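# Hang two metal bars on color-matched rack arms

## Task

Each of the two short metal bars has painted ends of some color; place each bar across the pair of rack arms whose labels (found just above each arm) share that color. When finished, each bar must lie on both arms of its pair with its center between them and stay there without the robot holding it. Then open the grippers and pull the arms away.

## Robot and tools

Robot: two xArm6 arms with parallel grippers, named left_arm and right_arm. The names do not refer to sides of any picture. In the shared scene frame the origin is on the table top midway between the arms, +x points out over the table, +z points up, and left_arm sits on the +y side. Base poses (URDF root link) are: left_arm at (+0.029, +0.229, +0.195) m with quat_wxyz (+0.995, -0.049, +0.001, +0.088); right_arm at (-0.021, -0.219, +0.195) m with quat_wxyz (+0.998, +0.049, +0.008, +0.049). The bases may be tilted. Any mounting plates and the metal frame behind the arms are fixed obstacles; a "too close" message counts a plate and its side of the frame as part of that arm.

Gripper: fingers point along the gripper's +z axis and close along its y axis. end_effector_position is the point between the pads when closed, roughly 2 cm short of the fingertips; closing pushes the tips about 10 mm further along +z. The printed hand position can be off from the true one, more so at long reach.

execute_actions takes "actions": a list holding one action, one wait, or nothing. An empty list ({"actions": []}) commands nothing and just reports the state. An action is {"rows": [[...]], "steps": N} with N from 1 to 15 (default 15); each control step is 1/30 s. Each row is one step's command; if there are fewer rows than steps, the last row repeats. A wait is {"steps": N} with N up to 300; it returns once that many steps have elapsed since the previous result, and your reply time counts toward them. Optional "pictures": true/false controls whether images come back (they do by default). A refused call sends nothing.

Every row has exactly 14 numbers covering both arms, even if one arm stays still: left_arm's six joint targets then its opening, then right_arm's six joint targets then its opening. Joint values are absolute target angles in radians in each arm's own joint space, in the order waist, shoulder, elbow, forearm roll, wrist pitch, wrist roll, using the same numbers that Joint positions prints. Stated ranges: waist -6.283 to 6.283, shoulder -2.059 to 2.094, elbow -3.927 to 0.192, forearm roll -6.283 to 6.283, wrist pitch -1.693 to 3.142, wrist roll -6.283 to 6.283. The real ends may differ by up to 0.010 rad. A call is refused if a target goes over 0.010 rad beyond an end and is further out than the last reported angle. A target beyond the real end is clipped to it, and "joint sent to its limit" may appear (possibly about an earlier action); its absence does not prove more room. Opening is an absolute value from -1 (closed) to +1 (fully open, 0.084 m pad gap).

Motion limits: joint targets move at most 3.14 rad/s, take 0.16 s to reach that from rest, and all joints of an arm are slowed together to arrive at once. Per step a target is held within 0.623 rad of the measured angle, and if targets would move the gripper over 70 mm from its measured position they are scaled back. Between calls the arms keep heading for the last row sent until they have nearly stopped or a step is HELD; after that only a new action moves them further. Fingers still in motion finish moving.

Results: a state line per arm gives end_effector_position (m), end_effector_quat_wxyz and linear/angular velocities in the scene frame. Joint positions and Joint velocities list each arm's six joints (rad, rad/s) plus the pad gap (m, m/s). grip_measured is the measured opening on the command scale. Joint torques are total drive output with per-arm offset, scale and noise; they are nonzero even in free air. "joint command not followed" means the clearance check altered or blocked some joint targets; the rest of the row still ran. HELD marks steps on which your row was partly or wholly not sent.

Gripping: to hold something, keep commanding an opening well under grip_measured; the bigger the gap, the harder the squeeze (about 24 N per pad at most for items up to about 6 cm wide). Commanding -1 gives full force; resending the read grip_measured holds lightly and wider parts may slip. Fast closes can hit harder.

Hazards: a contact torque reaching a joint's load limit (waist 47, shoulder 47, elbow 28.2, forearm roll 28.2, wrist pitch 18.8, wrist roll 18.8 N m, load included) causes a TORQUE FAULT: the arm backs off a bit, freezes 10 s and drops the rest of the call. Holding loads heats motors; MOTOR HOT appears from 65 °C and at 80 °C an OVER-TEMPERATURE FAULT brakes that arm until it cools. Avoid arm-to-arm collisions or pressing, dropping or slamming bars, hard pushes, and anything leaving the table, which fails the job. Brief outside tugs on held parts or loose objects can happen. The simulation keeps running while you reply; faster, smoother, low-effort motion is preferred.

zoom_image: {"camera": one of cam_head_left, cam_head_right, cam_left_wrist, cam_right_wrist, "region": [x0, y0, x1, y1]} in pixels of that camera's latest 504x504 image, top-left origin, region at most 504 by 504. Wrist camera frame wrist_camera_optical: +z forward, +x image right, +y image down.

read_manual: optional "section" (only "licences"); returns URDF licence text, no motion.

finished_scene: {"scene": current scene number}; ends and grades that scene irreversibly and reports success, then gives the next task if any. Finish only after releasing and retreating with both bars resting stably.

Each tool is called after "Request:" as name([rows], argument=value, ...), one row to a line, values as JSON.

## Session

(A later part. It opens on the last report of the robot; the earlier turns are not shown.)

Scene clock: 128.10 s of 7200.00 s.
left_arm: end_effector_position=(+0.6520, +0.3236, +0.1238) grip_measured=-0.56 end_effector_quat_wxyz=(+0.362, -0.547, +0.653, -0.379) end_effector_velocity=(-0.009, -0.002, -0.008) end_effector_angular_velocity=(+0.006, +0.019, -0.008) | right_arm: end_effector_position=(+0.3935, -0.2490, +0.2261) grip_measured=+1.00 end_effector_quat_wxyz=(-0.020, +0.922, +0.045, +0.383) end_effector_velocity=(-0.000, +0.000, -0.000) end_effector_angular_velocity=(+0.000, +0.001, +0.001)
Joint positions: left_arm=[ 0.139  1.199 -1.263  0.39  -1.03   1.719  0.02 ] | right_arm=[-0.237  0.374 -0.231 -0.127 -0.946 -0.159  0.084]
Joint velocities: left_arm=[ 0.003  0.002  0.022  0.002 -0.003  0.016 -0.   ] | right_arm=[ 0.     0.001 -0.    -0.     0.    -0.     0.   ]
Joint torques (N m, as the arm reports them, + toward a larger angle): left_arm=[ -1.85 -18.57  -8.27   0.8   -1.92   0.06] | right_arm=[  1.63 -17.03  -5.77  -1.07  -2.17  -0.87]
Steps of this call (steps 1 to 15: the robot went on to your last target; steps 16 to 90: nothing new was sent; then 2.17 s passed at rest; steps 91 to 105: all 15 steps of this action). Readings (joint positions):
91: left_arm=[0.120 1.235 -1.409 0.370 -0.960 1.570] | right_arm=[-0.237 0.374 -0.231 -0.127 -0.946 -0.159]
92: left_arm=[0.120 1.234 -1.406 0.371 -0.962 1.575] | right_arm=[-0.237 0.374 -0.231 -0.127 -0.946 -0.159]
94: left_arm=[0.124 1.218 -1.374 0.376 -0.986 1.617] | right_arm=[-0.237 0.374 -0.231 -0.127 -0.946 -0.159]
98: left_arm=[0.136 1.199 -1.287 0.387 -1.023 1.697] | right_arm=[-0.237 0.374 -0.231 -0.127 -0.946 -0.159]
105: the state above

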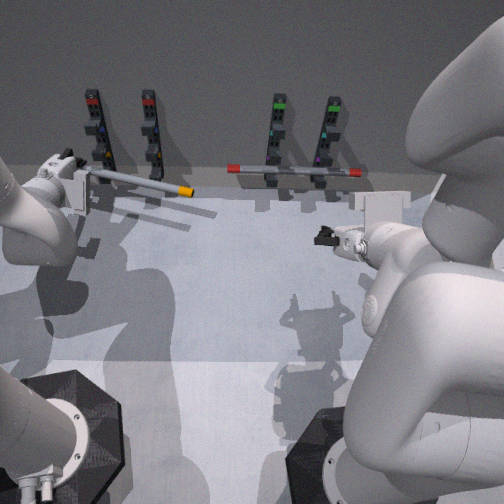

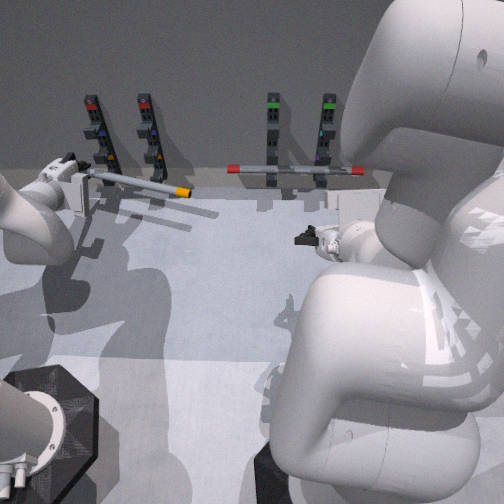

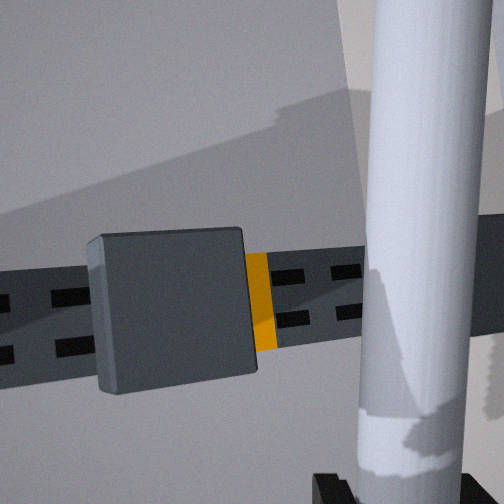

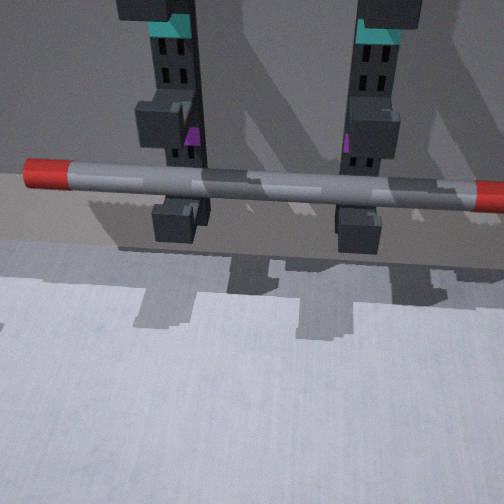

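Wrong direction; go other way.

Request:
execute_actions([
  {"rows":[[0.14,1.2,-1.26,0.33,-1.03,1.47,-1,-0.237,0.374,-0.231,-0.127,-0.946,-0.159,1]],"steps":15},
])

Request:
execute_actions([
  {"rows":[[0.14,1.25,-1.38,0.33,-0.97,1.47,-1,-0.237,0.374,-0.231,-0.127,-0.946,-0.159,1]],"steps":15},
])

Scene clock: 136.30 s of 7200.00 s.
left_arm: end_effector_position=(+0.6507, +0.3381, +0.1202) grip_measured=-0.56 end_effector_quat_wxyz=(+0.321, -0.643, +0.562, -0.410) end_effector_velocity=(+0.001, +0.002, +0.001) end_effector_angular_velocity=(-0.024, -0.002, +0.019) | right_arm: end_effector_position=(+0.3935, -0.2490, +0.2261) grip_measured=+1.00 end_effector_quat_wxyz=(-0.020, +0.922, +0.045, +0.383) end_effector_velocity=(-0.000, -0.000, -0.001) end_effector_angular_velocity=(+0.000, +0.001, -0.001)
Joint positions: left_arm=[ 0.14   1.2   -1.259  0.331 -1.03   1.472  0.02 ] | right_arm=[-0.237  0.374 -0.231 -0.127 -0.946 -0.159  0.084]
Joint velocities: left_arm=[ 0.    -0.001 -0.002 -0.006 -0.001 -0.028  0.   ] | right_arm=[ 0.     0.001  0.     0.001  0.    -0.    -0.   ]
Joint torques (N m, as the arm reports them, + toward a larger angle): left_arm=[ -2.16 -19.58  -9.67   0.88  -2.35  -0.38] | right_arm=[  1.79 -16.7   -5.39  -0.23  -1.91  -0.74]
Steps of this call (steps 1 to 15: the robot went on to your last target; steps 16 to 90: nothing new was sent; then 4.70 s passed at rest; steps 91 to 105: all 15 steps of this action). Readings (joint positions):
91: left_arm=[0.140 1.200 -1.260 0.390 -1.030 1.720] | right_arm=[-0.237 0.374 -0.231 -0.127 -0.946 -0.159]
92: left_arm=[0.140 1.200 -1.260 0.389 -1.030 1.715] | right_arm=[-0.237 0.374 -0.231 -0.127 -0.946 -0.159]
94: left_arm=[0.140 1.200 -1.260 0.377 -1.030 1.665] | right_arm=[-0.237 0.374 -0.231 -0.127 -0.946 -0.159]
98: left_arm=[0.140 1.200 -1.260 0.341 -1.030 1.518] | right_arm=[-0.237 0.374 -0.231 -0.127 -0.946 -0.159]
105: the state above

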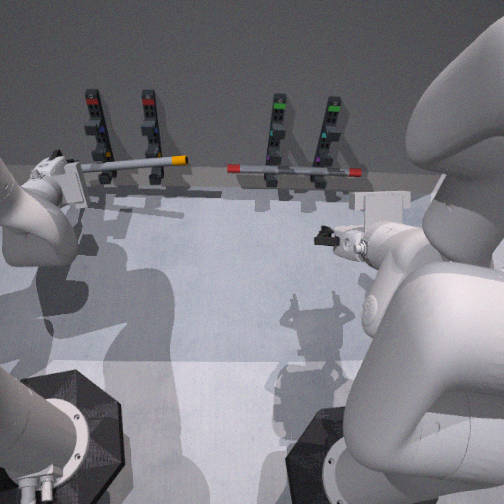

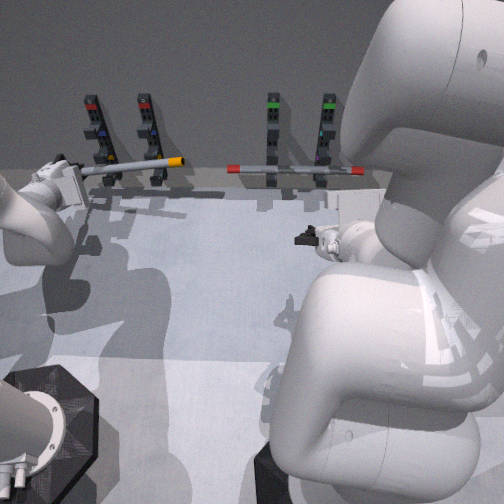

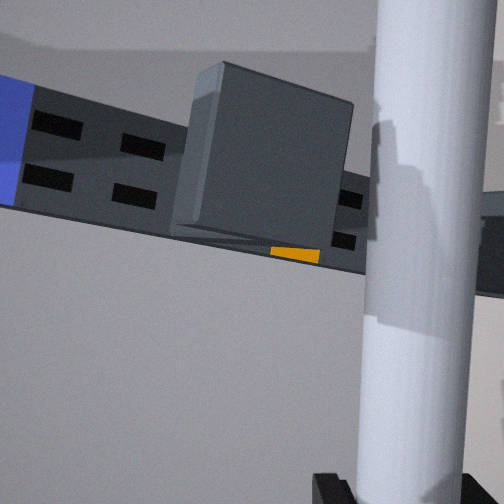

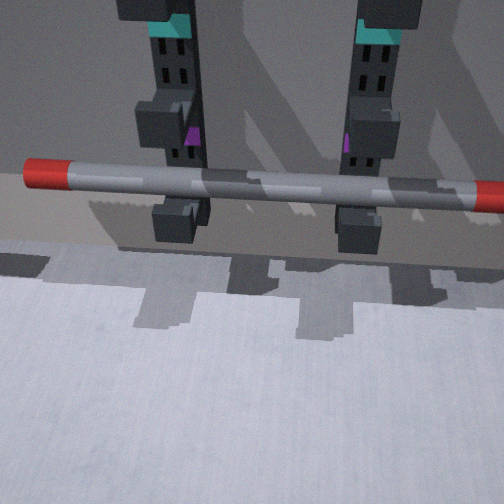

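Scene clock: 136.80 s of 7200.00 s.
left_arm: end_effector_position=(+0.6755, +0.3475, +0.1150) grip_measured=-0.56 end_effector_quat_wxyz=(+0.330, -0.639, +0.564, -0.406) end_effector_velocity=(+0.002, +0.001, -0.001) end_effector_angular_velocity=(+0.002, +0.000, +0.000) | right_arm: end_effector_position=(+0.3935, -0.2490, +0.2261) grip_measured=+1.00 end_effector_quat_wxyz=(-0.020, +0.922, +0.045, +0.383) end_effector_velocity=(+0.000, -0.000, +0.001) end_effector_angular_velocity=(-0.000, -0.001, -0.000)
Joint positions: left_arm=[ 0.14   1.25  -1.379  0.33  -0.971  1.47   0.02 ] | right_arm=[-0.237  0.374 -0.231 -0.127 -0.946 -0.159  0.084]
Joint velocities: left_arm=[ 0.001  0.004 -0.01   0.     0.006  0.     0.   ] | right_arm=[ 0.    -0.001 -0.     0.    -0.    -0.     0.   ]
Joint torques (N m, as the arm reports them, + toward a larger angle): left_arm=[ -2.46 -18.95 -10.85   0.46  -2.62   0.29] | right_arm=[  1.46 -17.37  -5.33  -0.22  -2.15  -0.18]
Steps of this call (steps 1 to 15: all 15 steps of this action). Readings (joint positions):
1: left_arm=[0.140 1.200 -1.260 0.331 -1.030 1.472] | right_arm=[-0.237 0.374 -0.231 -0.127 -0.946 -0.159]
2: left_arm=[0.140 1.202 -1.264 0.331 -1.028 1.471] | right_arm=[-0.237 0.374 -0.231 -0.127 -0.946 -0.159]
4: left_arm=[0.140 1.218 -1.301 0.331 -1.009 1.471] | right_arm=[-0.237 0.374 -0.231 -0.127 -0.946 -0.159]
8: left_arm=[0.140 1.243 -1.365 0.330 -0.978 1.470] | right_arm=[-0.237 0.374 -0.231 -0.127 -0.946 -0.159]
15: the state above

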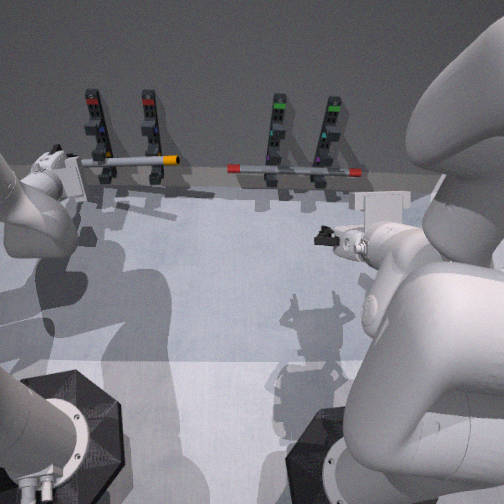

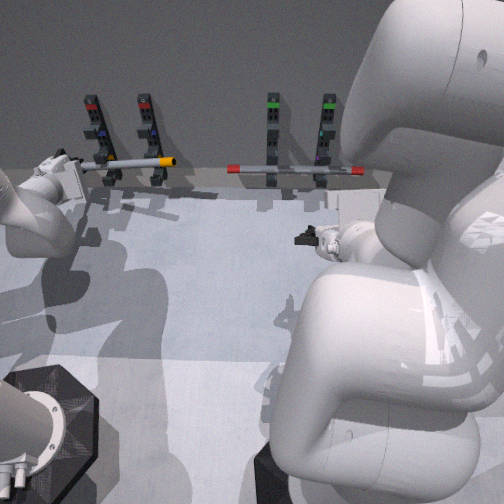

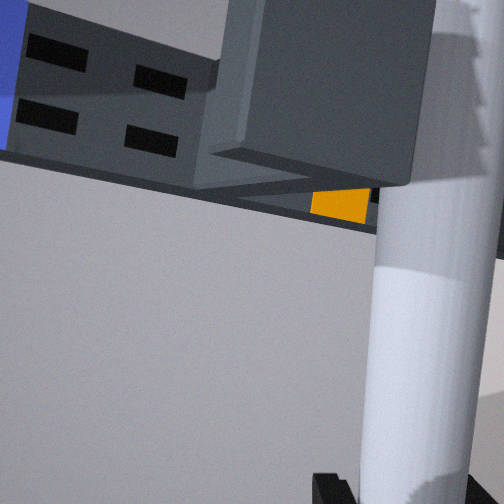

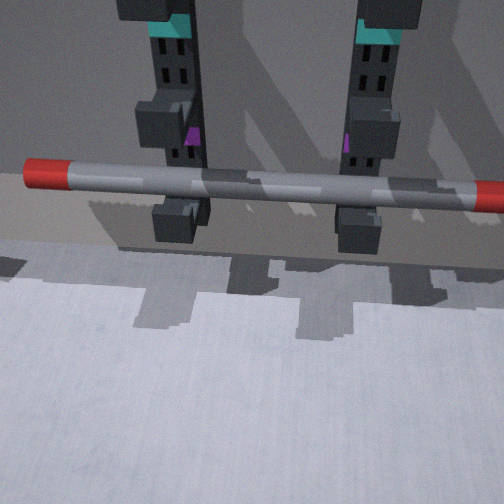

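Request:
execute_actions([
  {"rows":[[0.14,1.27,-1.38,0.33,-0.97,1.5,-1,-0.237,0.374,-0.231,-0.127,-0.946,-0.159,1]],"steps":10},
], pictures=false)

Request:
execute_actions([
  {"rows":[[0.14,1.27,-1.38,0.33,-0.97,1.5,0.2,-0.237,0.374,-0.231,-0.127,-0.946,-0.159,1]],"steps":15},
], pictures=false)

Request:
execute_actions([
  {"rows":[[0.2,1.14,-1.08,0.39,-1.12,1.57,0.2,-0.237,0.374,-0.231,-0.127,-0.946,-0.159,1]],"steps":15},
])

Scene clock: 149.07 s of 7200.00 s.
left_arm: end_effector_position=(+0.6694, +0.3442, +0.1024) grip_measured=-0.56 end_effector_quat_wxyz=(+0.328, -0.635, +0.575, -0.397) end_effector_velocity=(+0.004, +0.000, +0.004) end_effector_angular_velocity=(+0.020, -0.013, -0.010) | right_arm: end_effector_position=(+0.3935, -0.2490, +0.2261) grip_measured=+1.00 end_effector_quat_wxyz=(-0.020, +0.922, +0.045, +0.383) end_effector_velocity=(-0.001, +0.000, -0.001) end_effector_angular_velocity=(+0.000, +0.003, -0.000)
Joint positions: left_arm=[ 0.14   1.27  -1.38   0.33  -0.97   1.498  0.02 ] | right_arm=[-0.237  0.374 -0.231 -0.127 -0.946 -0.159  0.084]
Joint velocities: left_arm=[-0.002  0.    -0.01   0.    -0.004  0.02  -0.   ] | right_arm=[-0.     0.003 -0.     0.     0.     0.     0.   ]
Joint torques (N m, as the arm reports them, + toward a larger angle): left_arm=[ -3.46 -19.24  -9.66   0.84  -2.3   -0.01] | right_arm=[  0.59 -16.32  -5.7   -0.32  -2.22  -0.48]
Steps of this call (steps 1 to 15: the robot went on to your last target; steps 16 to 90: nothing new was sent; then 8.93 s passed at rest; steps 91 to 100: all 10 steps of this action). Readings (joint positions):
91: left_arm=[0.140 1.250 -1.380 0.330 -0.970 1.470] | right_arm=[-0.237 0.374 -0.231 -0.127 -0.946 -0.159]
92: left_arm=[0.140 1.251 -1.381 0.330 -0.970 1.473] | right_arm=[-0.237 0.374 -0.231 -0.127 -0.946 -0.159]
94: left_arm=[0.140 1.258 -1.381 0.330 -0.970 1.484] | right_arm=[-0.237 0.374 -0.231 -0.127 -0.946 -0.159]
98: left_arm=[0.140 1.269 -1.379 0.330 -0.970 1.496] | right_arm=[-0.237 0.374 -0.231 -0.127 -0.946 -0.159]
100: the state above

Scene clock: 149.57 s of 7200.00 s.
left_arm: end_effector_position=(+0.6693, +0.3442, +0.1023) grip_measured=+0.19 end_effector_quat_wxyz=(+0.329, -0.635, +0.576, -0.397) end_effector_velocity=(-0.000, +0.000, -0.000) end_effector_angular_velocity=(-0.000, +0.000, +0.001) | right_arm: end_effector_position=(+0.3935, -0.2490, +0.2261) grip_measured=+1.00 end_effector_quat_wxyz=(-0.020, +0.922, +0.045, +0.383) end_effector_velocity=(+0.000, -0.000, +0.000) end_effector_angular_velocity=(-0.000, -0.000, -0.001)
Joint positions: left_arm=[ 0.14   1.27  -1.38   0.33  -0.97   1.5    0.052] | right_arm=[-0.237  0.374 -0.231 -0.127 -0.946 -0.159  0.084]
Joint velocities: left_arm=[-0.     0.    -0.    -0.001  0.     0.     0.001] | right_arm=[ 0.     0.    -0.     0.001 -0.    -0.    -0.   ]
Joint torques (N m, as the arm reports them, + toward a larger angle): left_arm=[ -1.73 -19.71  -8.74   0.82  -2.3    0.24] | right_arm=[  1.61 -17.41  -6.04  -0.31  -2.16  -0.62]
Steps of this call (steps 1 to 15: all 15 steps of this action). Readings (joint positions):
1: left_arm=[0.140 1.270 -1.380 0.330 -0.970 1.499] | right_arm=[-0.237 0.374 -0.231 -0.127 -0.946 -0.159]
2: left_arm=[0.140 1.269 -1.380 0.330 -0.970 1.499] | right_arm=[-0.237 0.374 -0.231 -0.127 -0.946 -0.159]
4: left_arm=[0.140 1.269 -1.381 0.330 -0.970 1.500] | right_arm=[-0.237 0.374 -0.231 -0.127 -0.946 -0.159]
8: left_arm=[0.140 1.270 -1.380 0.330 -0.970 1.500] | right_arm=[-0.237 0.374 -0.231 -0.127 -0.946 -0.159]
15: the state above

Scene clock: 150.07 s of 7200.00 s.
left_arm: end_effector_position=(+0.6014, +0.3417, +0.1220) grip_measured=+0.19 end_effector_quat_wxyz=(+0.321, -0.625, +0.589, -0.399) end_effector_velocity=(-0.008, -0.002, +0.002) end_effector_angular_velocity=(-0.000, +0.001, -0.006) | right_arm: end_effector_position=(+0.3935, -0.2490, +0.2261) grip_measured=+1.00 end_effector_quat_wxyz=(-0.020, +0.922, +0.045, +0.383) end_effector_velocity=(-0.000, -0.000, -0.000) end_effector_angular_velocity=(+0.000, +0.001, -0.000)
Joint positions: left_arm=[ 0.199  1.141 -1.084  0.389 -1.118  1.569  0.052] | right_arm=[-0.237  0.374 -0.231 -0.127 -0.946 -0.159  0.084]
Joint velocities: left_arm=[ 0.004 -0.011  0.031  0.006 -0.017  0.009 -0.   ] | right_arm=[-0.     0.001  0.     0.     0.     0.     0.   ]
Joint torques (N m, as the arm reports them, + toward a larger angle): left_arm=[ -2.15 -16.81  -6.32   0.97  -2.2    0.19] | right_arm=[  1.69 -16.87  -5.87  -0.28  -1.91  -0.52]
Steps of this call (steps 1 to 15: all 15 steps of this action). Readings (joint positions):
1: left_arm=[0.140 1.270 -1.380 0.330 -0.970 1.500] | right_arm=[-0.237 0.374 -0.231 -0.127 -0.946 -0.159]
2: left_arm=[0.141 1.268 -1.376 0.331 -0.972 1.501] | right_arm=[-0.237 0.374 -0.231 -0.127 -0.946 -0.159]
4: left_arm=[0.149 1.247 -1.328 0.341 -0.997 1.513] | right_arm=[-0.237 0.374 -0.231 -0.127 -0.946 -0.159]
8: left_arm=[0.188 1.168 -1.144 0.377 -1.087 1.554] | right_arm=[-0.237 0.374 -0.231 -0.127 -0.946 -0.159]
15: the state above

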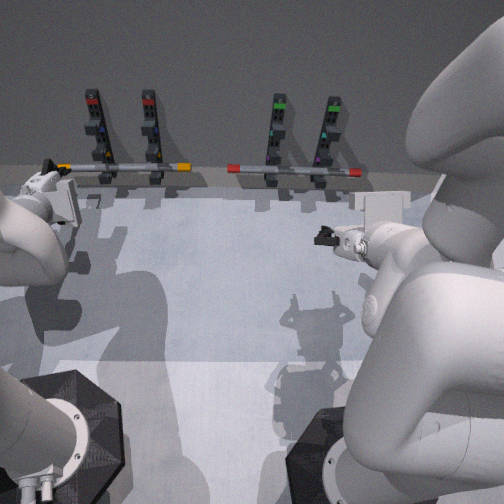

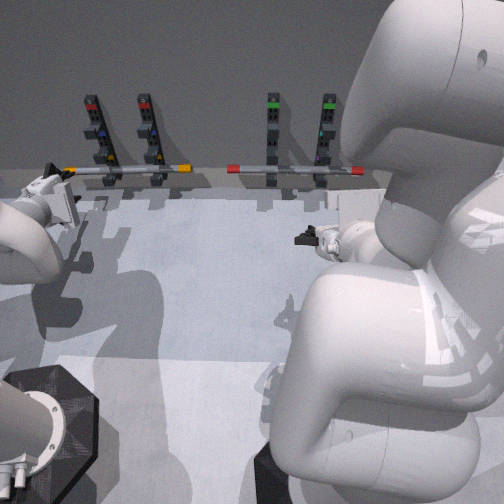

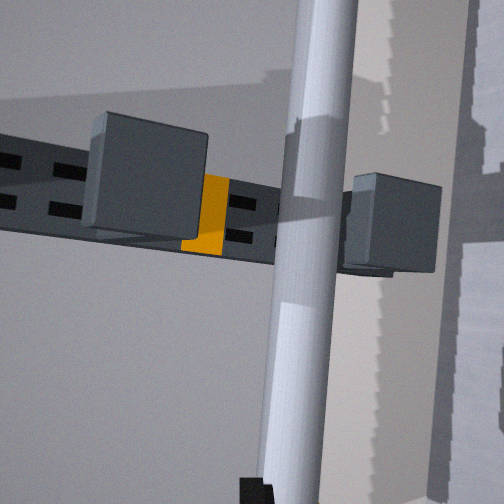

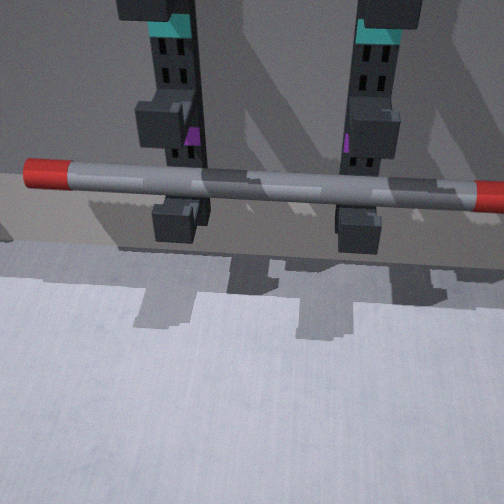

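Request:
execute_actions([
  {"rows":[[-0.2,1.1,-1.0,0.05,-1.15,1.57,0.3,-0.237,0.374,-0.231,-0.127,-0.946,-0.159,1]],"steps":15},
], pictures=false)

Request:
execute_actions([
  {"rows":[[-0.6,1.2,-1.25,-0.35,-1.05,1.57,0.3,-0.237,0.374,-0.231,-0.127,-0.946,-0.159,1]],"steps":15},
], pictures=false)

Request:
execute_actions([
  {"steps":10},
])

Scene clock: 159.93 s of 7200.00 s.
left_arm: end_effector_position=(+0.6066, +0.2036, +0.1407) grip_measured=+0.29 end_effector_quat_wxyz=(+0.311, -0.606, +0.612, -0.402) end_effector_velocity=(-0.017, -0.103, +0.013) end_effector_angular_velocity=(+0.025, +0.010, -0.032) | right_arm: end_effector_position=(+0.3935, -0.2490, +0.2261) grip_measured=+1.00 end_effector_quat_wxyz=(-0.020, +0.922, +0.045, +0.383) end_effector_velocity=(-0.000, -0.000, -0.000) end_effector_angular_velocity=(-0.000, +0.000, -0.000)
Joint positions: left_arm=[-0.178  1.102 -1.005  0.072 -1.148  1.57   0.056] | right_arm=[-0.237  0.374 -0.231 -0.127 -0.946 -0.159  0.084]
Joint velocities: left_arm=[-0.303 -0.029  0.065 -0.273 -0.024 -0.     0.   ] | right_arm=[-0.  0. -0.  0. -0. -0. -0.]
Joint torques (N m, as the arm reports them, + toward a larger angle): left_arm=[  5.74 -16.79  -7.21   0.84  -1.97   0.4 ] | right_arm=[  1.28 -16.86  -5.65  -0.42  -1.91  -0.51]
Steps of this call (steps 1 to 15: the robot went on to your last target; steps 16 to 90: nothing new was sent; then 6.37 s passed at rest; steps 91 to 105: all 15 steps of this action). Readings (joint positions):
91: left_arm=[0.200 1.140 -1.080 0.390 -1.120 1.570] | right_arm=[-0.237 0.374 -0.231 -0.127 -0.946 -0.159]
92: left_arm=[0.197 1.140 -1.079 0.386 -1.120 1.570] | right_arm=[-0.237 0.374 -0.231 -0.127 -0.946 -0.159]
94: left_arm=[0.155 1.135 -1.070 0.345 -1.124 1.570] | right_arm=[-0.237 0.374 -0.231 -0.127 -0.946 -0.159]
98: left_arm=[0.010 1.121 -1.042 0.230 -1.134 1.570] | right_arm=[-0.237 0.374 -0.231 -0.127 -0.946 -0.159]
105: the state above

Scene clock: 170.20 s of 7200.00 s.
left_arm: end_effector_position=(+0.6249, +0.1954, +0.1370) grip_measured=+0.29 end_effector_quat_wxyz=(+0.335, -0.633, +0.583, -0.385) end_effector_velocity=(-0.000, -0.001, -0.000) end_effector_angular_velocity=(+0.000, +0.000, -0.001) | right_arm: end_effector_position=(+0.3935, -0.2490, +0.2261) grip_measured=+1.00 end_effector_quat_wxyz=(-0.020, +0.922, +0.045, +0.383) end_effector_velocity=(+0.000, +0.000, +0.000) end_effector_angular_velocity=(-0.000, -0.001, +0.000)
Joint positions: left_arm=[-0.276  1.141 -1.088 -0.122 -1.118  1.566  0.056] | right_arm=[-0.237  0.374 -0.231 -0.127 -0.946 -0.159  0.084]
Joint velocities: left_arm=[-0.     0.    -0.     0.001  0.     0.     0.   ] | right_arm=[-0.    -0.001 -0.    -0.001  0.    -0.    -0.   ]
Joint torques (N m, as the arm reports them, + toward a larger angle): left_arm=[ -2.47 -17.86  -7.41   0.47  -2.06   0.41] | right_arm=[  1.86 -16.86  -5.17   0.17  -1.81  -0.36]
TORQUE FAULT: the external load on joint 1 (waist) of the left arm reached its load limit, and that arm stopped for 10 seconds. A torque fault stops only its own arm. That arm's remaining commands of this call were not run. Joint 1 (waist) of that arm moved back by up to 3 degrees. That arm holds there, with its grip as last carried out, and accepts commands again: back off and push less far. That arm stops again, at the same cost, whenever a joint's load reaches its limit.
The stop of the left arm began at step 8 of this call (marked STOPPED below). From that step on that arm followed nothing that you had sent. 8 of its steps, steps kept back included, did not run and will not run. Nothing is kept back now, and the robot has no last target.
Steps of this call (steps 1 to 15: all 15 steps of this action; steps 16 to 308: the stop continued). Readings (joint positions):
1: left_arm=[-0.186 1.102 -1.003 0.064 -1.149 1.570] | right_arm=[-0.237 0.374 -0.231 -0.127 -0.946 -0.159]
2: left_arm=[-0.194 1.103 -1.005 0.055 -1.147 1.570] | right_arm=[-0.237 0.374 -0.231 -0.127 -0.946 -0.159]
4: left_arm=[-0.241 1.115 -1.033 0.002 -1.135 1.570] | right_arm=[-0.237 0.374 -0.231 -0.127 -0.946 -0.159]
8: left_arm=[-0.327 1.142 -1.088 -0.137 -1.120 1.565] | right_arm=[-0.237 0.374 -0.231 -0.127 -0.946 -0.159] STOPPED (the left arm)
308: the state above

Scene clock: 170.23 s of 7200.00 s.
left_arm: end_effector_position=(+0.6249, +0.1954, +0.1370) grip_measured=+0.29 end_effector_quat_wxyz=(+0.335, -0.633, +0.583, -0.385) end_effector_velocity=(+0.000, +0.000, +0.000) end_effector_angular_velocity=(-0.000, -0.001, -0.000) | right_arm: end_effector_position=(+0.3935, -0.2490, +0.2261) grip_measured=+1.00 end_effector_quat_wxyz=(-0.020, +0.922, +0.045, +0.383) end_effector_velocity=(+0.001, -0.000, +0.001) end_effector_angular_velocity=(-0.000, -0.003, +0.000)
Joint positions: left_arm=[-0.276  1.141 -1.088 -0.122 -1.118  1.566  0.056] | right_arm=[-0.237  0.374 -0.231 -0.127 -0.946 -0.159  0.084]
Joint velocities: left_arm=[ 0.001 -0.    -0.     0.001  0.    -0.    -0.   ] | right_arm=[ 0.    -0.002 -0.    -0.001  0.     0.    -0.   ]
Joint torques (N m, as the arm reports them, + toward a larger angle): left_arm=[ -3.41 -17.77  -6.79   1.49  -2.15   0.29] | right_arm=[  1.67 -16.97  -5.86  -0.53  -2.13  -0.68]
A stop began in an earlier call of the same reply, so what this call sent did not run. Send another action.
Steps of this call (step 1: nothing new was sent). Readings (joint positions):
1: the state above

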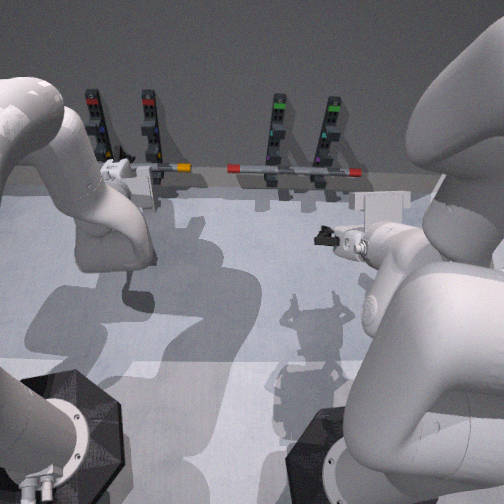

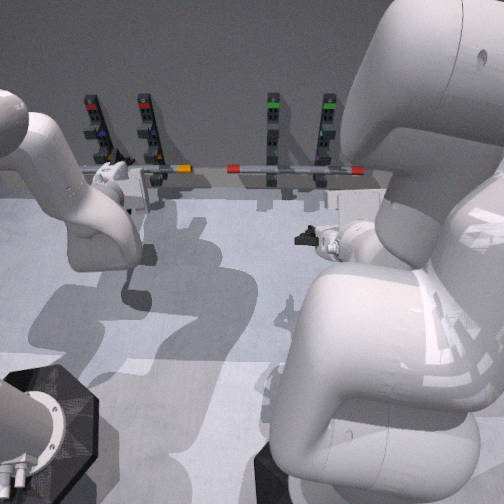

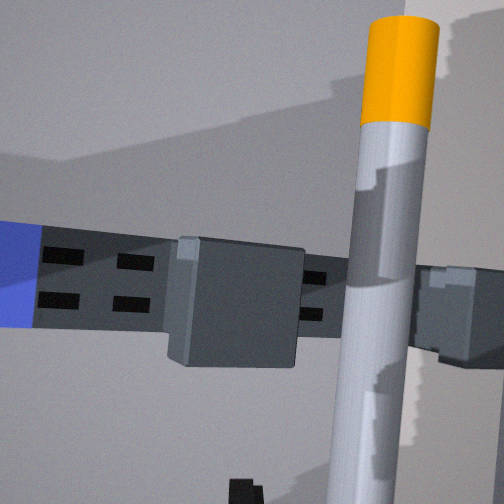

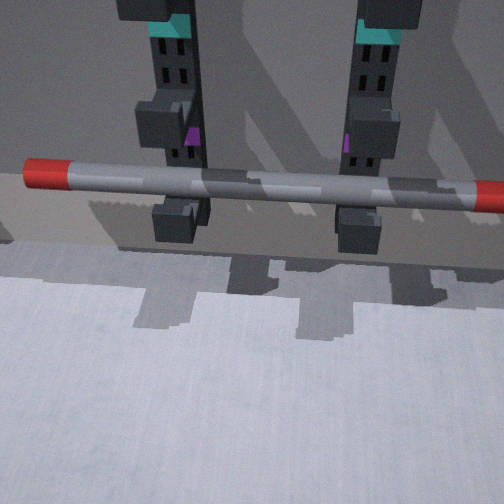

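Retract well before swinging.

Request:
execute_actions([
  {"rows":[[-0.25,0.9,-0.6,0.0,-1.35,1.57,0.3,-0.237,0.374,-0.231,-0.127,-0.946,-0.159,1]],"steps":15},
], pictures=false)

Request:
execute_actions([
  {"rows":[[-0.6,0.9,-0.6,-0.35,-1.35,1.57,0.3,-0.237,0.374,-0.231,-0.127,-0.946,-0.159,1]],"steps":15},
], pictures=false)

Request:
execute_actions([
  {"rows":[[-0.6,1.15,-1.15,-0.35,-1.1,1.57,0.3,-0.237,0.374,-0.231,-0.127,-0.946,-0.159,1]],"steps":15},
])

Scene clock: 178.47 s of 7200.00 s.
left_arm: end_effector_position=(+0.5183, +0.1930, +0.1911) grip_measured=+0.29 end_effector_quat_wxyz=(+0.315, -0.606, +0.613, -0.399) end_effector_velocity=(-0.066, -0.002, +0.038) end_effector_angular_velocity=(-0.017, -0.004, -0.053) | right_arm: end_effector_position=(+0.3935, -0.2490, +0.2261) grip_measured=+1.00 end_effector_quat_wxyz=(-0.020, +0.922, +0.045, +0.383) end_effector_velocity=(+0.001, -0.000, +0.000) end_effector_angular_velocity=(-0.000, -0.001, -0.000)
Joint positions: left_arm=[-0.251  0.91  -0.622 -0.006 -1.339  1.57   0.056] | right_arm=[-0.237  0.374 -0.231 -0.127 -0.946 -0.159  0.084]
Joint velocities: left_arm=[ 0.016 -0.135  0.272  0.07  -0.136  0.002 -0.   ] | right_arm=[-0.    -0.001 -0.001 -0.    -0.     0.    -0.   ]
Joint torques (N m, as the arm reports them, + toward a larger angle): left_arm=[ -1.47 -12.39  -5.96   0.53  -1.56   0.26] | right_arm=[  1.89 -16.93  -5.58  -0.34  -2.09  -0.67]
Steps of this call (steps 1 to 90: nothing new was sent; then 4.73 s passed at rest; steps 91 to 105: all 15 steps of this action). Readings (joint positions):
91: left_arm=[-0.276 1.141 -1.088 -0.122 -1.118 1.566] | right_arm=[-0.237 0.374 -0.231 -0.127 -0.946 -0.159]
92: left_arm=[-0.275 1.139 -1.084 -0.121 -1.120 1.566] | right_arm=[-0.237 0.374 -0.231 -0.127 -0.946 -0.159]
94: left_arm=[-0.273 1.115 -1.036 -0.109 -1.144 1.567] | right_arm=[-0.237 0.374 -0.231 -0.127 -0.946 -0.159]
98: left_arm=[-0.262 1.018 -0.839 -0.060 -1.236 1.568] | right_arm=[-0.237 0.374 -0.231 -0.127 -0.946 -0.159]
105: the state above

Scene clock: 178.97 s of 7200.00 s.
left_arm: end_effector_position=(+0.4948, +0.1190, +0.2056) grip_measured=+0.29 end_effector_quat_wxyz=(+0.348, -0.579, +0.632, -0.379) end_effector_velocity=(-0.002, -0.002, +0.003) end_effector_angular_velocity=(+0.014, -0.006, +0.019) | right_arm: end_effector_position=(+0.3935, -0.2490, +0.2261) grip_measured=+1.00 end_effector_quat_wxyz=(-0.020, +0.922, +0.045, +0.383) end_effector_velocity=(+0.000, -0.000, +0.001) end_effector_angular_velocity=(-0.000, -0.001, -0.000)
Joint positions: left_arm=[-0.595  0.9   -0.6   -0.345 -1.35   1.57   0.056] | right_arm=[-0.237  0.374 -0.231 -0.127 -0.946 -0.159  0.084]
Joint velocities: left_arm=[-0.036 -0.002  0.001 -0.056 -0.    -0.    -0.   ] | right_arm=[-0.    -0.001  0.    -0.     0.    -0.    -0.   ]
Joint torques (N m, as the arm reports them, + toward a larger angle): left_arm=[ -1.05 -13.46  -3.74   1.05  -2.17   0.08] | right_arm=[  1.53 -16.79  -5.2   -0.22  -1.96  -0.67]
Steps of this call (steps 1 to 15: all 15 steps of this action). Readings (joint positions):
1: left_arm=[-0.251 0.907 -0.614 -0.004 -1.343 1.570] | right_arm=[-0.237 0.374 -0.231 -0.127 -0.946 -0.159]
2: left_arm=[-0.254 0.905 -0.610 -0.007 -1.345 1.570] | right_arm=[-0.237 0.374 -0.231 -0.127 -0.946 -0.159]
4: left_arm=[-0.300 0.903 -0.607 -0.056 -1.347 1.570] | right_arm=[-0.237 0.374 -0.231 -0.127 -0.946 -0.159]
8: left_arm=[-0.504 0.901 -0.604 -0.251 -1.349 1.570] | right_arm=[-0.237 0.374 -0.231 -0.127 -0.946 -0.159]
15: the state above

Scene clock: 179.47 s of 7200.00 s.
left_arm: end_effector_position=(+0.6066, +0.0623, +0.1632) grip_measured=+0.29 end_effector_quat_wxyz=(+0.330, -0.595, +0.605, -0.412) end_effector_velocity=(+0.110, -0.059, -0.035) end_effector_angular_velocity=(-0.104, -0.023, +0.002) | right_arm: end_effector_position=(+0.3935, -0.2490, +0.2261) grip_measured=+1.00 end_effector_quat_wxyz=(-0.020, +0.922, +0.045, +0.383) end_effector_velocity=(-0.000, +0.000, -0.000) end_effector_angular_velocity=(-0.000, +0.000, +0.000)
Joint positions: left_arm=[-0.6    1.131 -1.109 -0.35  -1.119  1.57   0.056] | right_arm=[-0.237  0.374 -0.231 -0.127 -0.946 -0.159  0.084]
Joint velocities: left_arm=[-0.004  0.249 -0.546 -0.002  0.248  0.     0.   ] | right_arm=[ 0. -0.  0.  0.  0. -0.  0.]
Joint torques (N m, as the arm reports them, + toward a larger angle): left_arm=[ -1.68 -19.24  -4.13   1.07  -2.49   0.47] | right_arm=[  0.64 -16.96  -5.82   0.1   -1.96  -0.67]
Steps of this call (steps 1 to 15: all 15 steps of this action). Readings (joint positions):
1: left_arm=[-0.596 0.900 -0.600 -0.347 -1.350 1.570] | right_arm=[-0.237 0.374 -0.231 -0.127 -0.946 -0.159]
2: left_arm=[-0.597 0.902 -0.604 -0.348 -1.348 1.570] | right_arm=[-0.237 0.374 -0.231 -0.127 -0.946 -0.159]
4: left_arm=[-0.597 0.923 -0.650 -0.348 -1.326 1.570] | right_arm=[-0.237 0.374 -0.231 -0.127 -0.946 -0.159]
8: left_arm=[-0.598 1.008 -0.839 -0.349 -1.242 1.570] | right_arm=[-0.237 0.374 -0.231 -0.127 -0.946 -0.159]
15: the state above

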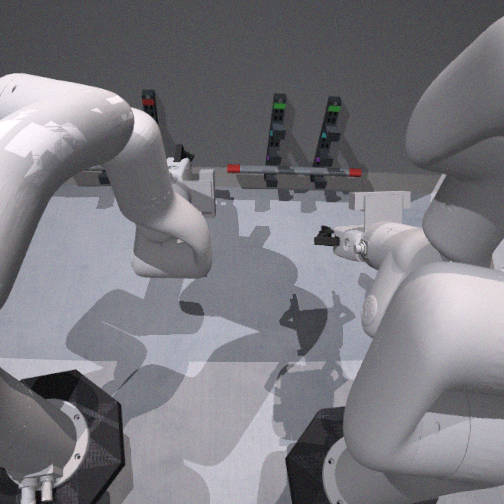

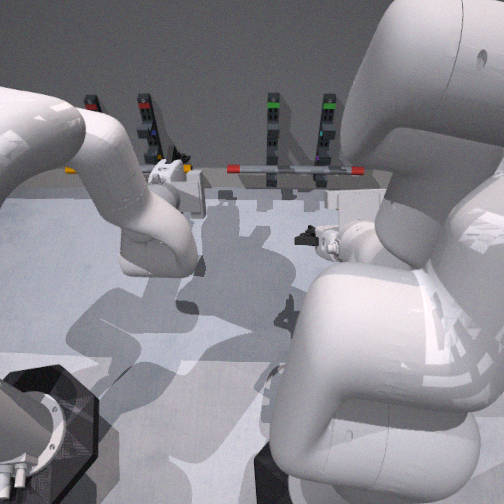

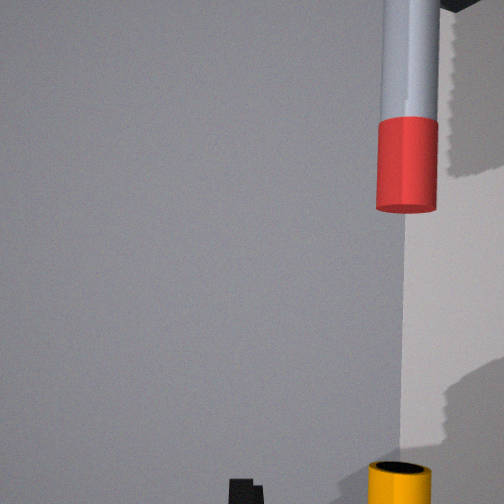

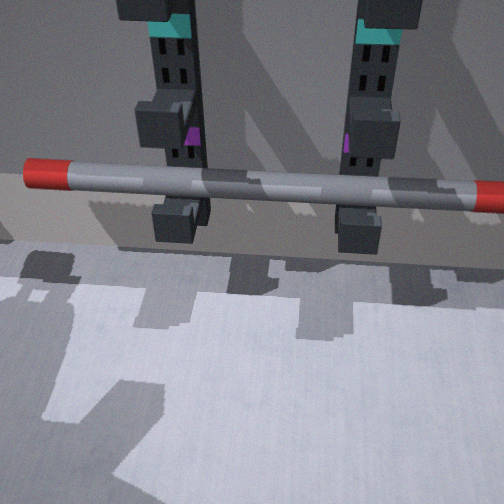

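Request:
execute_actions([
  {"rows":[[-0.85,1.2,-1.2,-0.62,-1.1,1.57,0.3,-0.237,0.374,-0.231,-0.127,-0.946,-0.159,1]],"steps":15},
], pictures=false)

Request:
execute_actions([
  {"steps":10},
])

Scene clock: 187.03 s of 7200.00 s.
left_arm: end_effector_position=(+0.5717, -0.0151, +0.1534) grip_measured=+0.29 end_effector_quat_wxyz=(+0.332, -0.603, +0.598, -0.411) end_effector_velocity=(-0.002, -0.002, +0.002) end_effector_angular_velocity=(-0.006, -0.005, +0.026) | right_arm: end_effector_position=(+0.3935, -0.2490, +0.2261) grip_measured=+1.00 end_effector_quat_wxyz=(-0.020, +0.922, +0.045, +0.383) end_effector_velocity=(-0.000, -0.000, -0.000) end_effector_angular_velocity=(+0.000, +0.001, -0.000)
Joint positions: left_arm=[-0.846  1.199 -1.199 -0.616 -1.1    1.57   0.056] | right_arm=[-0.237  0.374 -0.231 -0.127 -0.946 -0.159  0.084]
Joint velocities: left_arm=[-0.023  0.003 -0.012 -0.048 -0.    -0.    -0.   ] | right_arm=[-0.     0.001  0.    -0.    -0.     0.    -0.   ]
Joint torques (N m, as the arm reports them, + toward a larger angle): left_arm=[ -1.26 -18.81  -8.41   1.15  -2.26   0.55] | right_arm=[  1.22 -17.33  -5.54  -0.31  -1.82  -0.6 ]
Steps of this call (steps 1 to 30: the robot went on to your last target; steps 31 to 90: nothing new was sent; then 4.07 s passed at rest; steps 91 to 105: all 15 steps of this action). Readings (joint positions):
91: left_arm=[-0.600 1.150 -1.150 -0.350 -1.100 1.570] | right_arm=[-0.237 0.374 -0.231 -0.127 -0.946 -0.159]
92: left_arm=[-0.603 1.151 -1.151 -0.355 -1.100 1.570] | right_arm=[-0.237 0.374 -0.231 -0.127 -0.946 -0.159]
94: left_arm=[-0.643 1.158 -1.160 -0.404 -1.100 1.570] | right_arm=[-0.237 0.374 -0.231 -0.127 -0.946 -0.159]
98: left_arm=[-0.788 1.187 -1.187 -0.548 -1.100 1.570] | right_arm=[-0.237 0.374 -0.231 -0.127 -0.946 -0.159]
105: the state above

Scene clock: 187.37 s of 7200.00 s.
left_arm: end_effector_position=(+0.5711, -0.0160, +0.1535) grip_measured=+0.29 end_effector_quat_wxyz=(+0.332, -0.603, +0.598, -0.411) end_effector_velocity=(-0.001, -0.002, -0.000) end_effector_angular_velocity=(+0.000, +0.000, -0.002) | right_arm: end_effector_position=(+0.3935, -0.2490, +0.2261) grip_measured=+1.00 end_effector_quat_wxyz=(-0.020, +0.922, +0.045, +0.383) end_effector_velocity=(+0.000, +0.000, +0.000) end_effector_angular_velocity=(-0.000, -0.000, +0.000)
Joint positions: left_arm=[-0.849  1.2   -1.2   -0.62  -1.1    1.57   0.056] | right_arm=[-0.237  0.374 -0.231 -0.127 -0.946 -0.159  0.084]
Joint velocities: left_arm=[-0.004  0.001 -0.    -0.002 -0.     0.    -0.   ] | right_arm=[ 0. -0. -0. -0.  0.  0. -0.]
Joint torques (N m, as the arm reports them, + toward a larger angle): left_arm=[ -1.77 -17.83  -8.83   0.75  -1.5    0.28] | right_arm=[  1.71 -17.78  -5.21   0.38  -1.92  -0.67]
Steps of this call (steps 1 to 10: the robot went on to your last target). Readings (joint positions):
1: left_arm=[-0.847 1.199 -1.199 -0.617 -1.100 1.570] | right_arm=[-0.237 0.374 -0.231 -0.127 -0.946 -0.159]
2: left_arm=[-0.847 1.199 -1.200 -0.618 -1.100 1.570] | right_arm=[-0.237 0.374 -0.231 -0.127 -0.946 -0.159]
4: left_arm=[-0.848 1.200 -1.200 -0.619 -1.100 1.570] | right_arm=[-0.237 0.374 -0.231 -0.127 -0.946 -0.159]
8: left_arm=[-0.849 1.200 -1.200 -0.620 -1.100 1.570] | right_arm=[-0.237 0.374 -0.231 -0.127 -0.946 -0.159]
10: the state above

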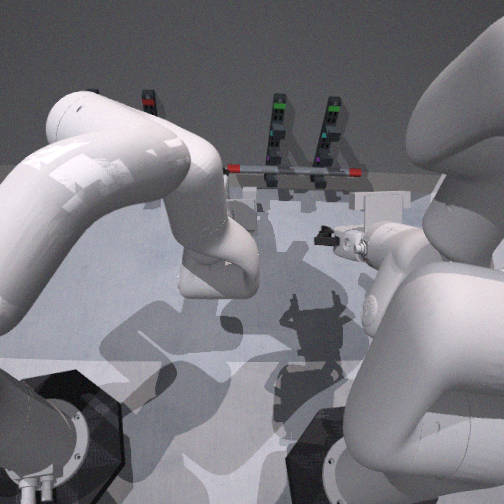

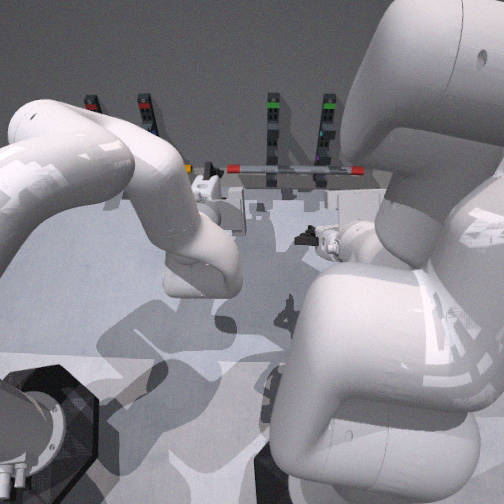

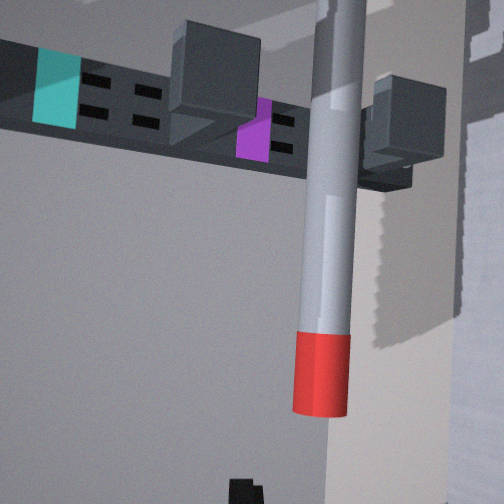

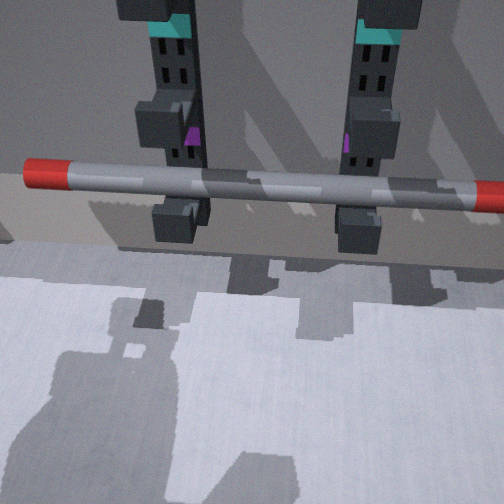

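Request:
execute_actions([
  {"rows":[[-0.85,1.4,-1.5,-0.62,-0.97,1.57,0.3,-0.237,0.374,-0.231,-0.127,-0.946,-0.159,1]],"steps":15},
])

Scene clock: 193.80 s of 7200.00 s.
left_arm: end_effector_position=(+0.5989, -0.0500, +0.0973) grip_measured=+0.29 end_effector_quat_wxyz=(+0.298, -0.619, +0.597, -0.414) end_effector_velocity=(+0.010, -0.008, +0.007) end_effector_angular_velocity=(-0.020, -0.014, +0.000) | right_arm: end_effector_position=(+0.3935, -0.2490, +0.2261) grip_measured=+1.00 end_effector_quat_wxyz=(-0.020, +0.922, +0.045, +0.383) end_effector_velocity=(+0.000, +0.000, +0.000) end_effector_angular_velocity=(-0.000, -0.001, +0.000)
Joint positions: left_arm=[-0.85   1.397 -1.497 -0.62  -0.972  1.57   0.056] | right_arm=[-0.237  0.374 -0.231 -0.127 -0.946 -0.159  0.084]
Joint velocities: left_arm=[ 0.     0.006 -0.039  0.001  0.013  0.     0.   ] | right_arm=[ 0. -0. -0. -0.  0. -0.  0.]
Joint torques (N m, as the arm reports them, + toward a larger angle): left_arm=[ -1.77 -19.18  -9.94   0.97  -1.88   0.36] | right_arm=[  1.57 -16.47  -5.45  -0.17  -2.26  -0.85]
Steps of this call (steps 1 to 15: the robot went on to your last target; steps 16 to 90: nothing new was sent; then 2.93 s passed at rest; steps 91 to 105: all 15 steps of this action). Readings (joint positions):
91: left_arm=[-0.850 1.200 -1.200 -0.620 -1.100 1.570] | right_arm=[-0.237 0.374 -0.231 -0.127 -0.946 -0.159]
92: left_arm=[-0.850 1.203 -1.204 -0.620 -1.098 1.570] | right_arm=[-0.237 0.374 -0.231 -0.127 -0.946 -0.159]
94: left_arm=[-0.850 1.233 -1.254 -0.620 -1.077 1.570] | right_arm=[-0.237 0.374 -0.231 -0.127 -0.946 -0.159]
98: left_arm=[-0.850 1.359 -1.435 -0.620 -0.998 1.570] | right_arm=[-0.237 0.374 -0.231 -0.127 -0.946 -0.159]
105: the state above

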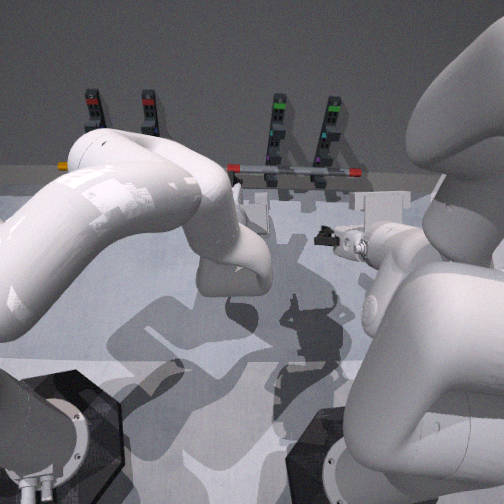

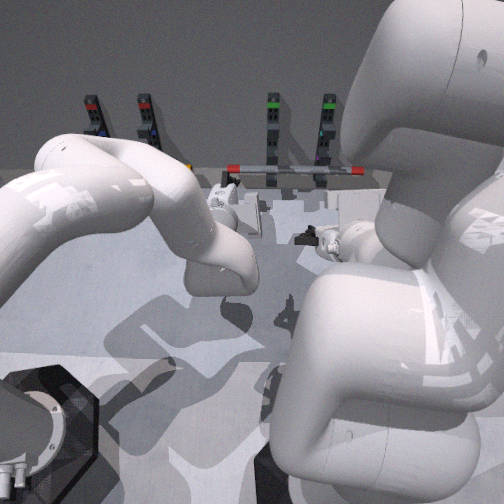

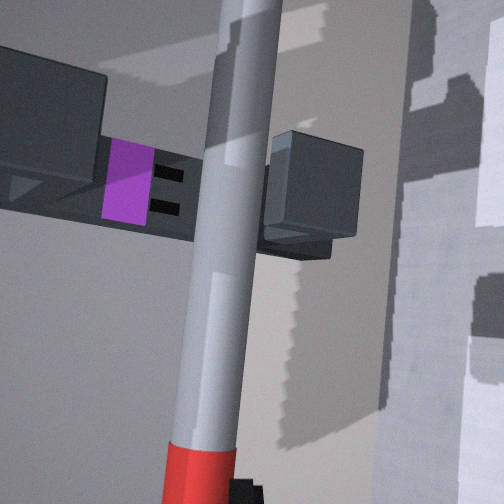

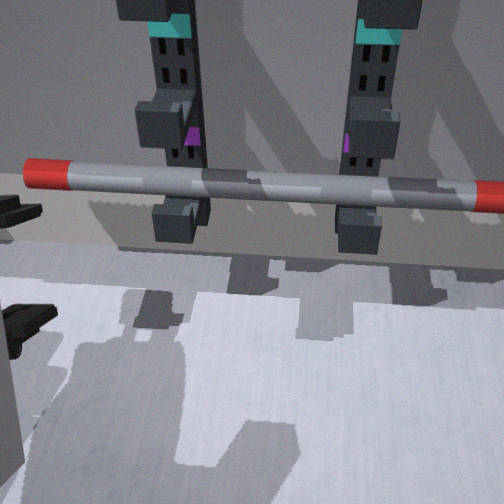

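Request:
execute_actions([
  {"rows":[[-0.85,1.43,-1.64,-0.62,-0.9,1.57,0.3,-0.237,0.374,-0.231,-0.127,-0.946,-0.159,1]],"steps":15},
])

Scene clock: 207.27 s of 7200.00 s.
left_arm: end_effector_position=(+0.6268, -0.0758, +0.1092) grip_measured=+0.29 end_effector_quat_wxyz=(+0.282, -0.624, +0.583, -0.438) end_effector_velocity=(+0.003, -0.003, +0.003) end_effector_angular_velocity=(-0.007, -0.004, -0.000) | right_arm: end_effector_position=(+0.3935, -0.2490, +0.2261) grip_measured=+1.00 end_effector_quat_wxyz=(-0.020, +0.922, +0.045, +0.383) end_effector_velocity=(-0.000, -0.000, -0.000) end_effector_angular_velocity=(-0.000, +0.000, -0.000)
Joint positions: left_arm=[-0.85   1.43  -1.638 -0.62  -0.9    1.57   0.056] | right_arm=[-0.237  0.374 -0.231 -0.127 -0.946 -0.159  0.084]
Joint velocities: left_arm=[-0.     0.002 -0.014 -0.     0.006 -0.     0.   ] | right_arm=[ 0. -0.  0.  0.  0. -0. -0.]
Joint torques (N m, as the arm reports them, + toward a larger angle): left_arm=[ -2.51 -21.93 -11.5    1.08  -1.56   0.62] | right_arm=[  1.39 -16.94  -5.81  -0.66  -2.27  -0.51]
Steps of this call (steps 1 to 15: the robot went on to your last target; steps 16 to 90: nothing new was sent; then 9.97 s passed at rest; steps 91 to 105: all 15 steps of this action). Readings (joint positions):
91: left_arm=[-0.850 1.400 -1.500 -0.620 -0.970 1.570] | right_arm=[-0.237 0.374 -0.231 -0.127 -0.946 -0.159]
92: left_arm=[-0.850 1.401 -1.504 -0.620 -0.968 1.570] | right_arm=[-0.237 0.374 -0.231 -0.127 -0.946 -0.159]
94: left_arm=[-0.850 1.412 -1.543 -0.620 -0.947 1.570] | right_arm=[-0.237 0.374 -0.231 -0.127 -0.946 -0.159]
98: left_arm=[-0.850 1.424 -1.623 -0.620 -0.910 1.570] | right_arm=[-0.237 0.374 -0.231 -0.127 -0.946 -0.159]
105: the state above

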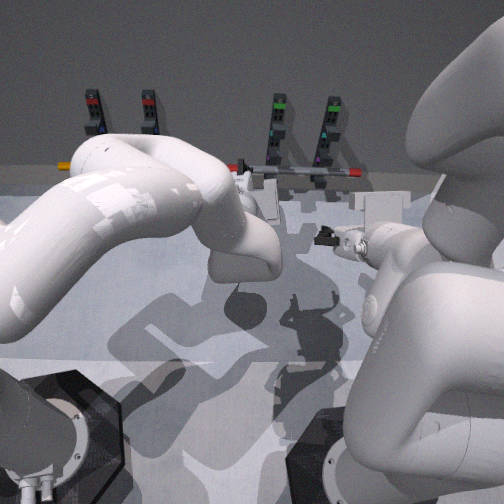

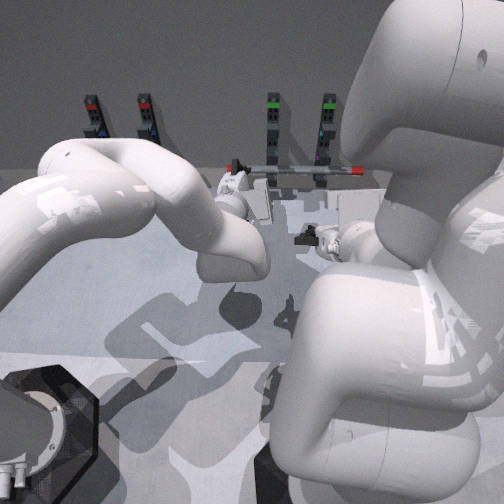

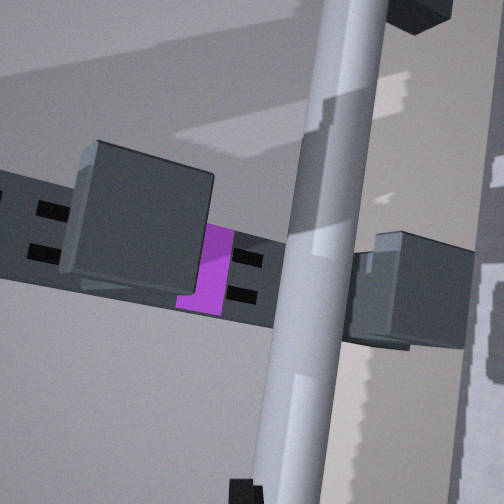

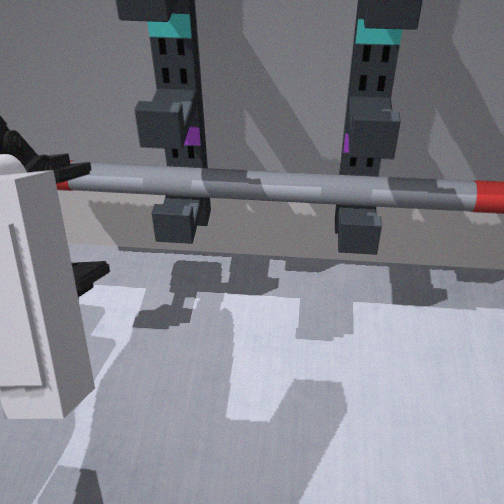

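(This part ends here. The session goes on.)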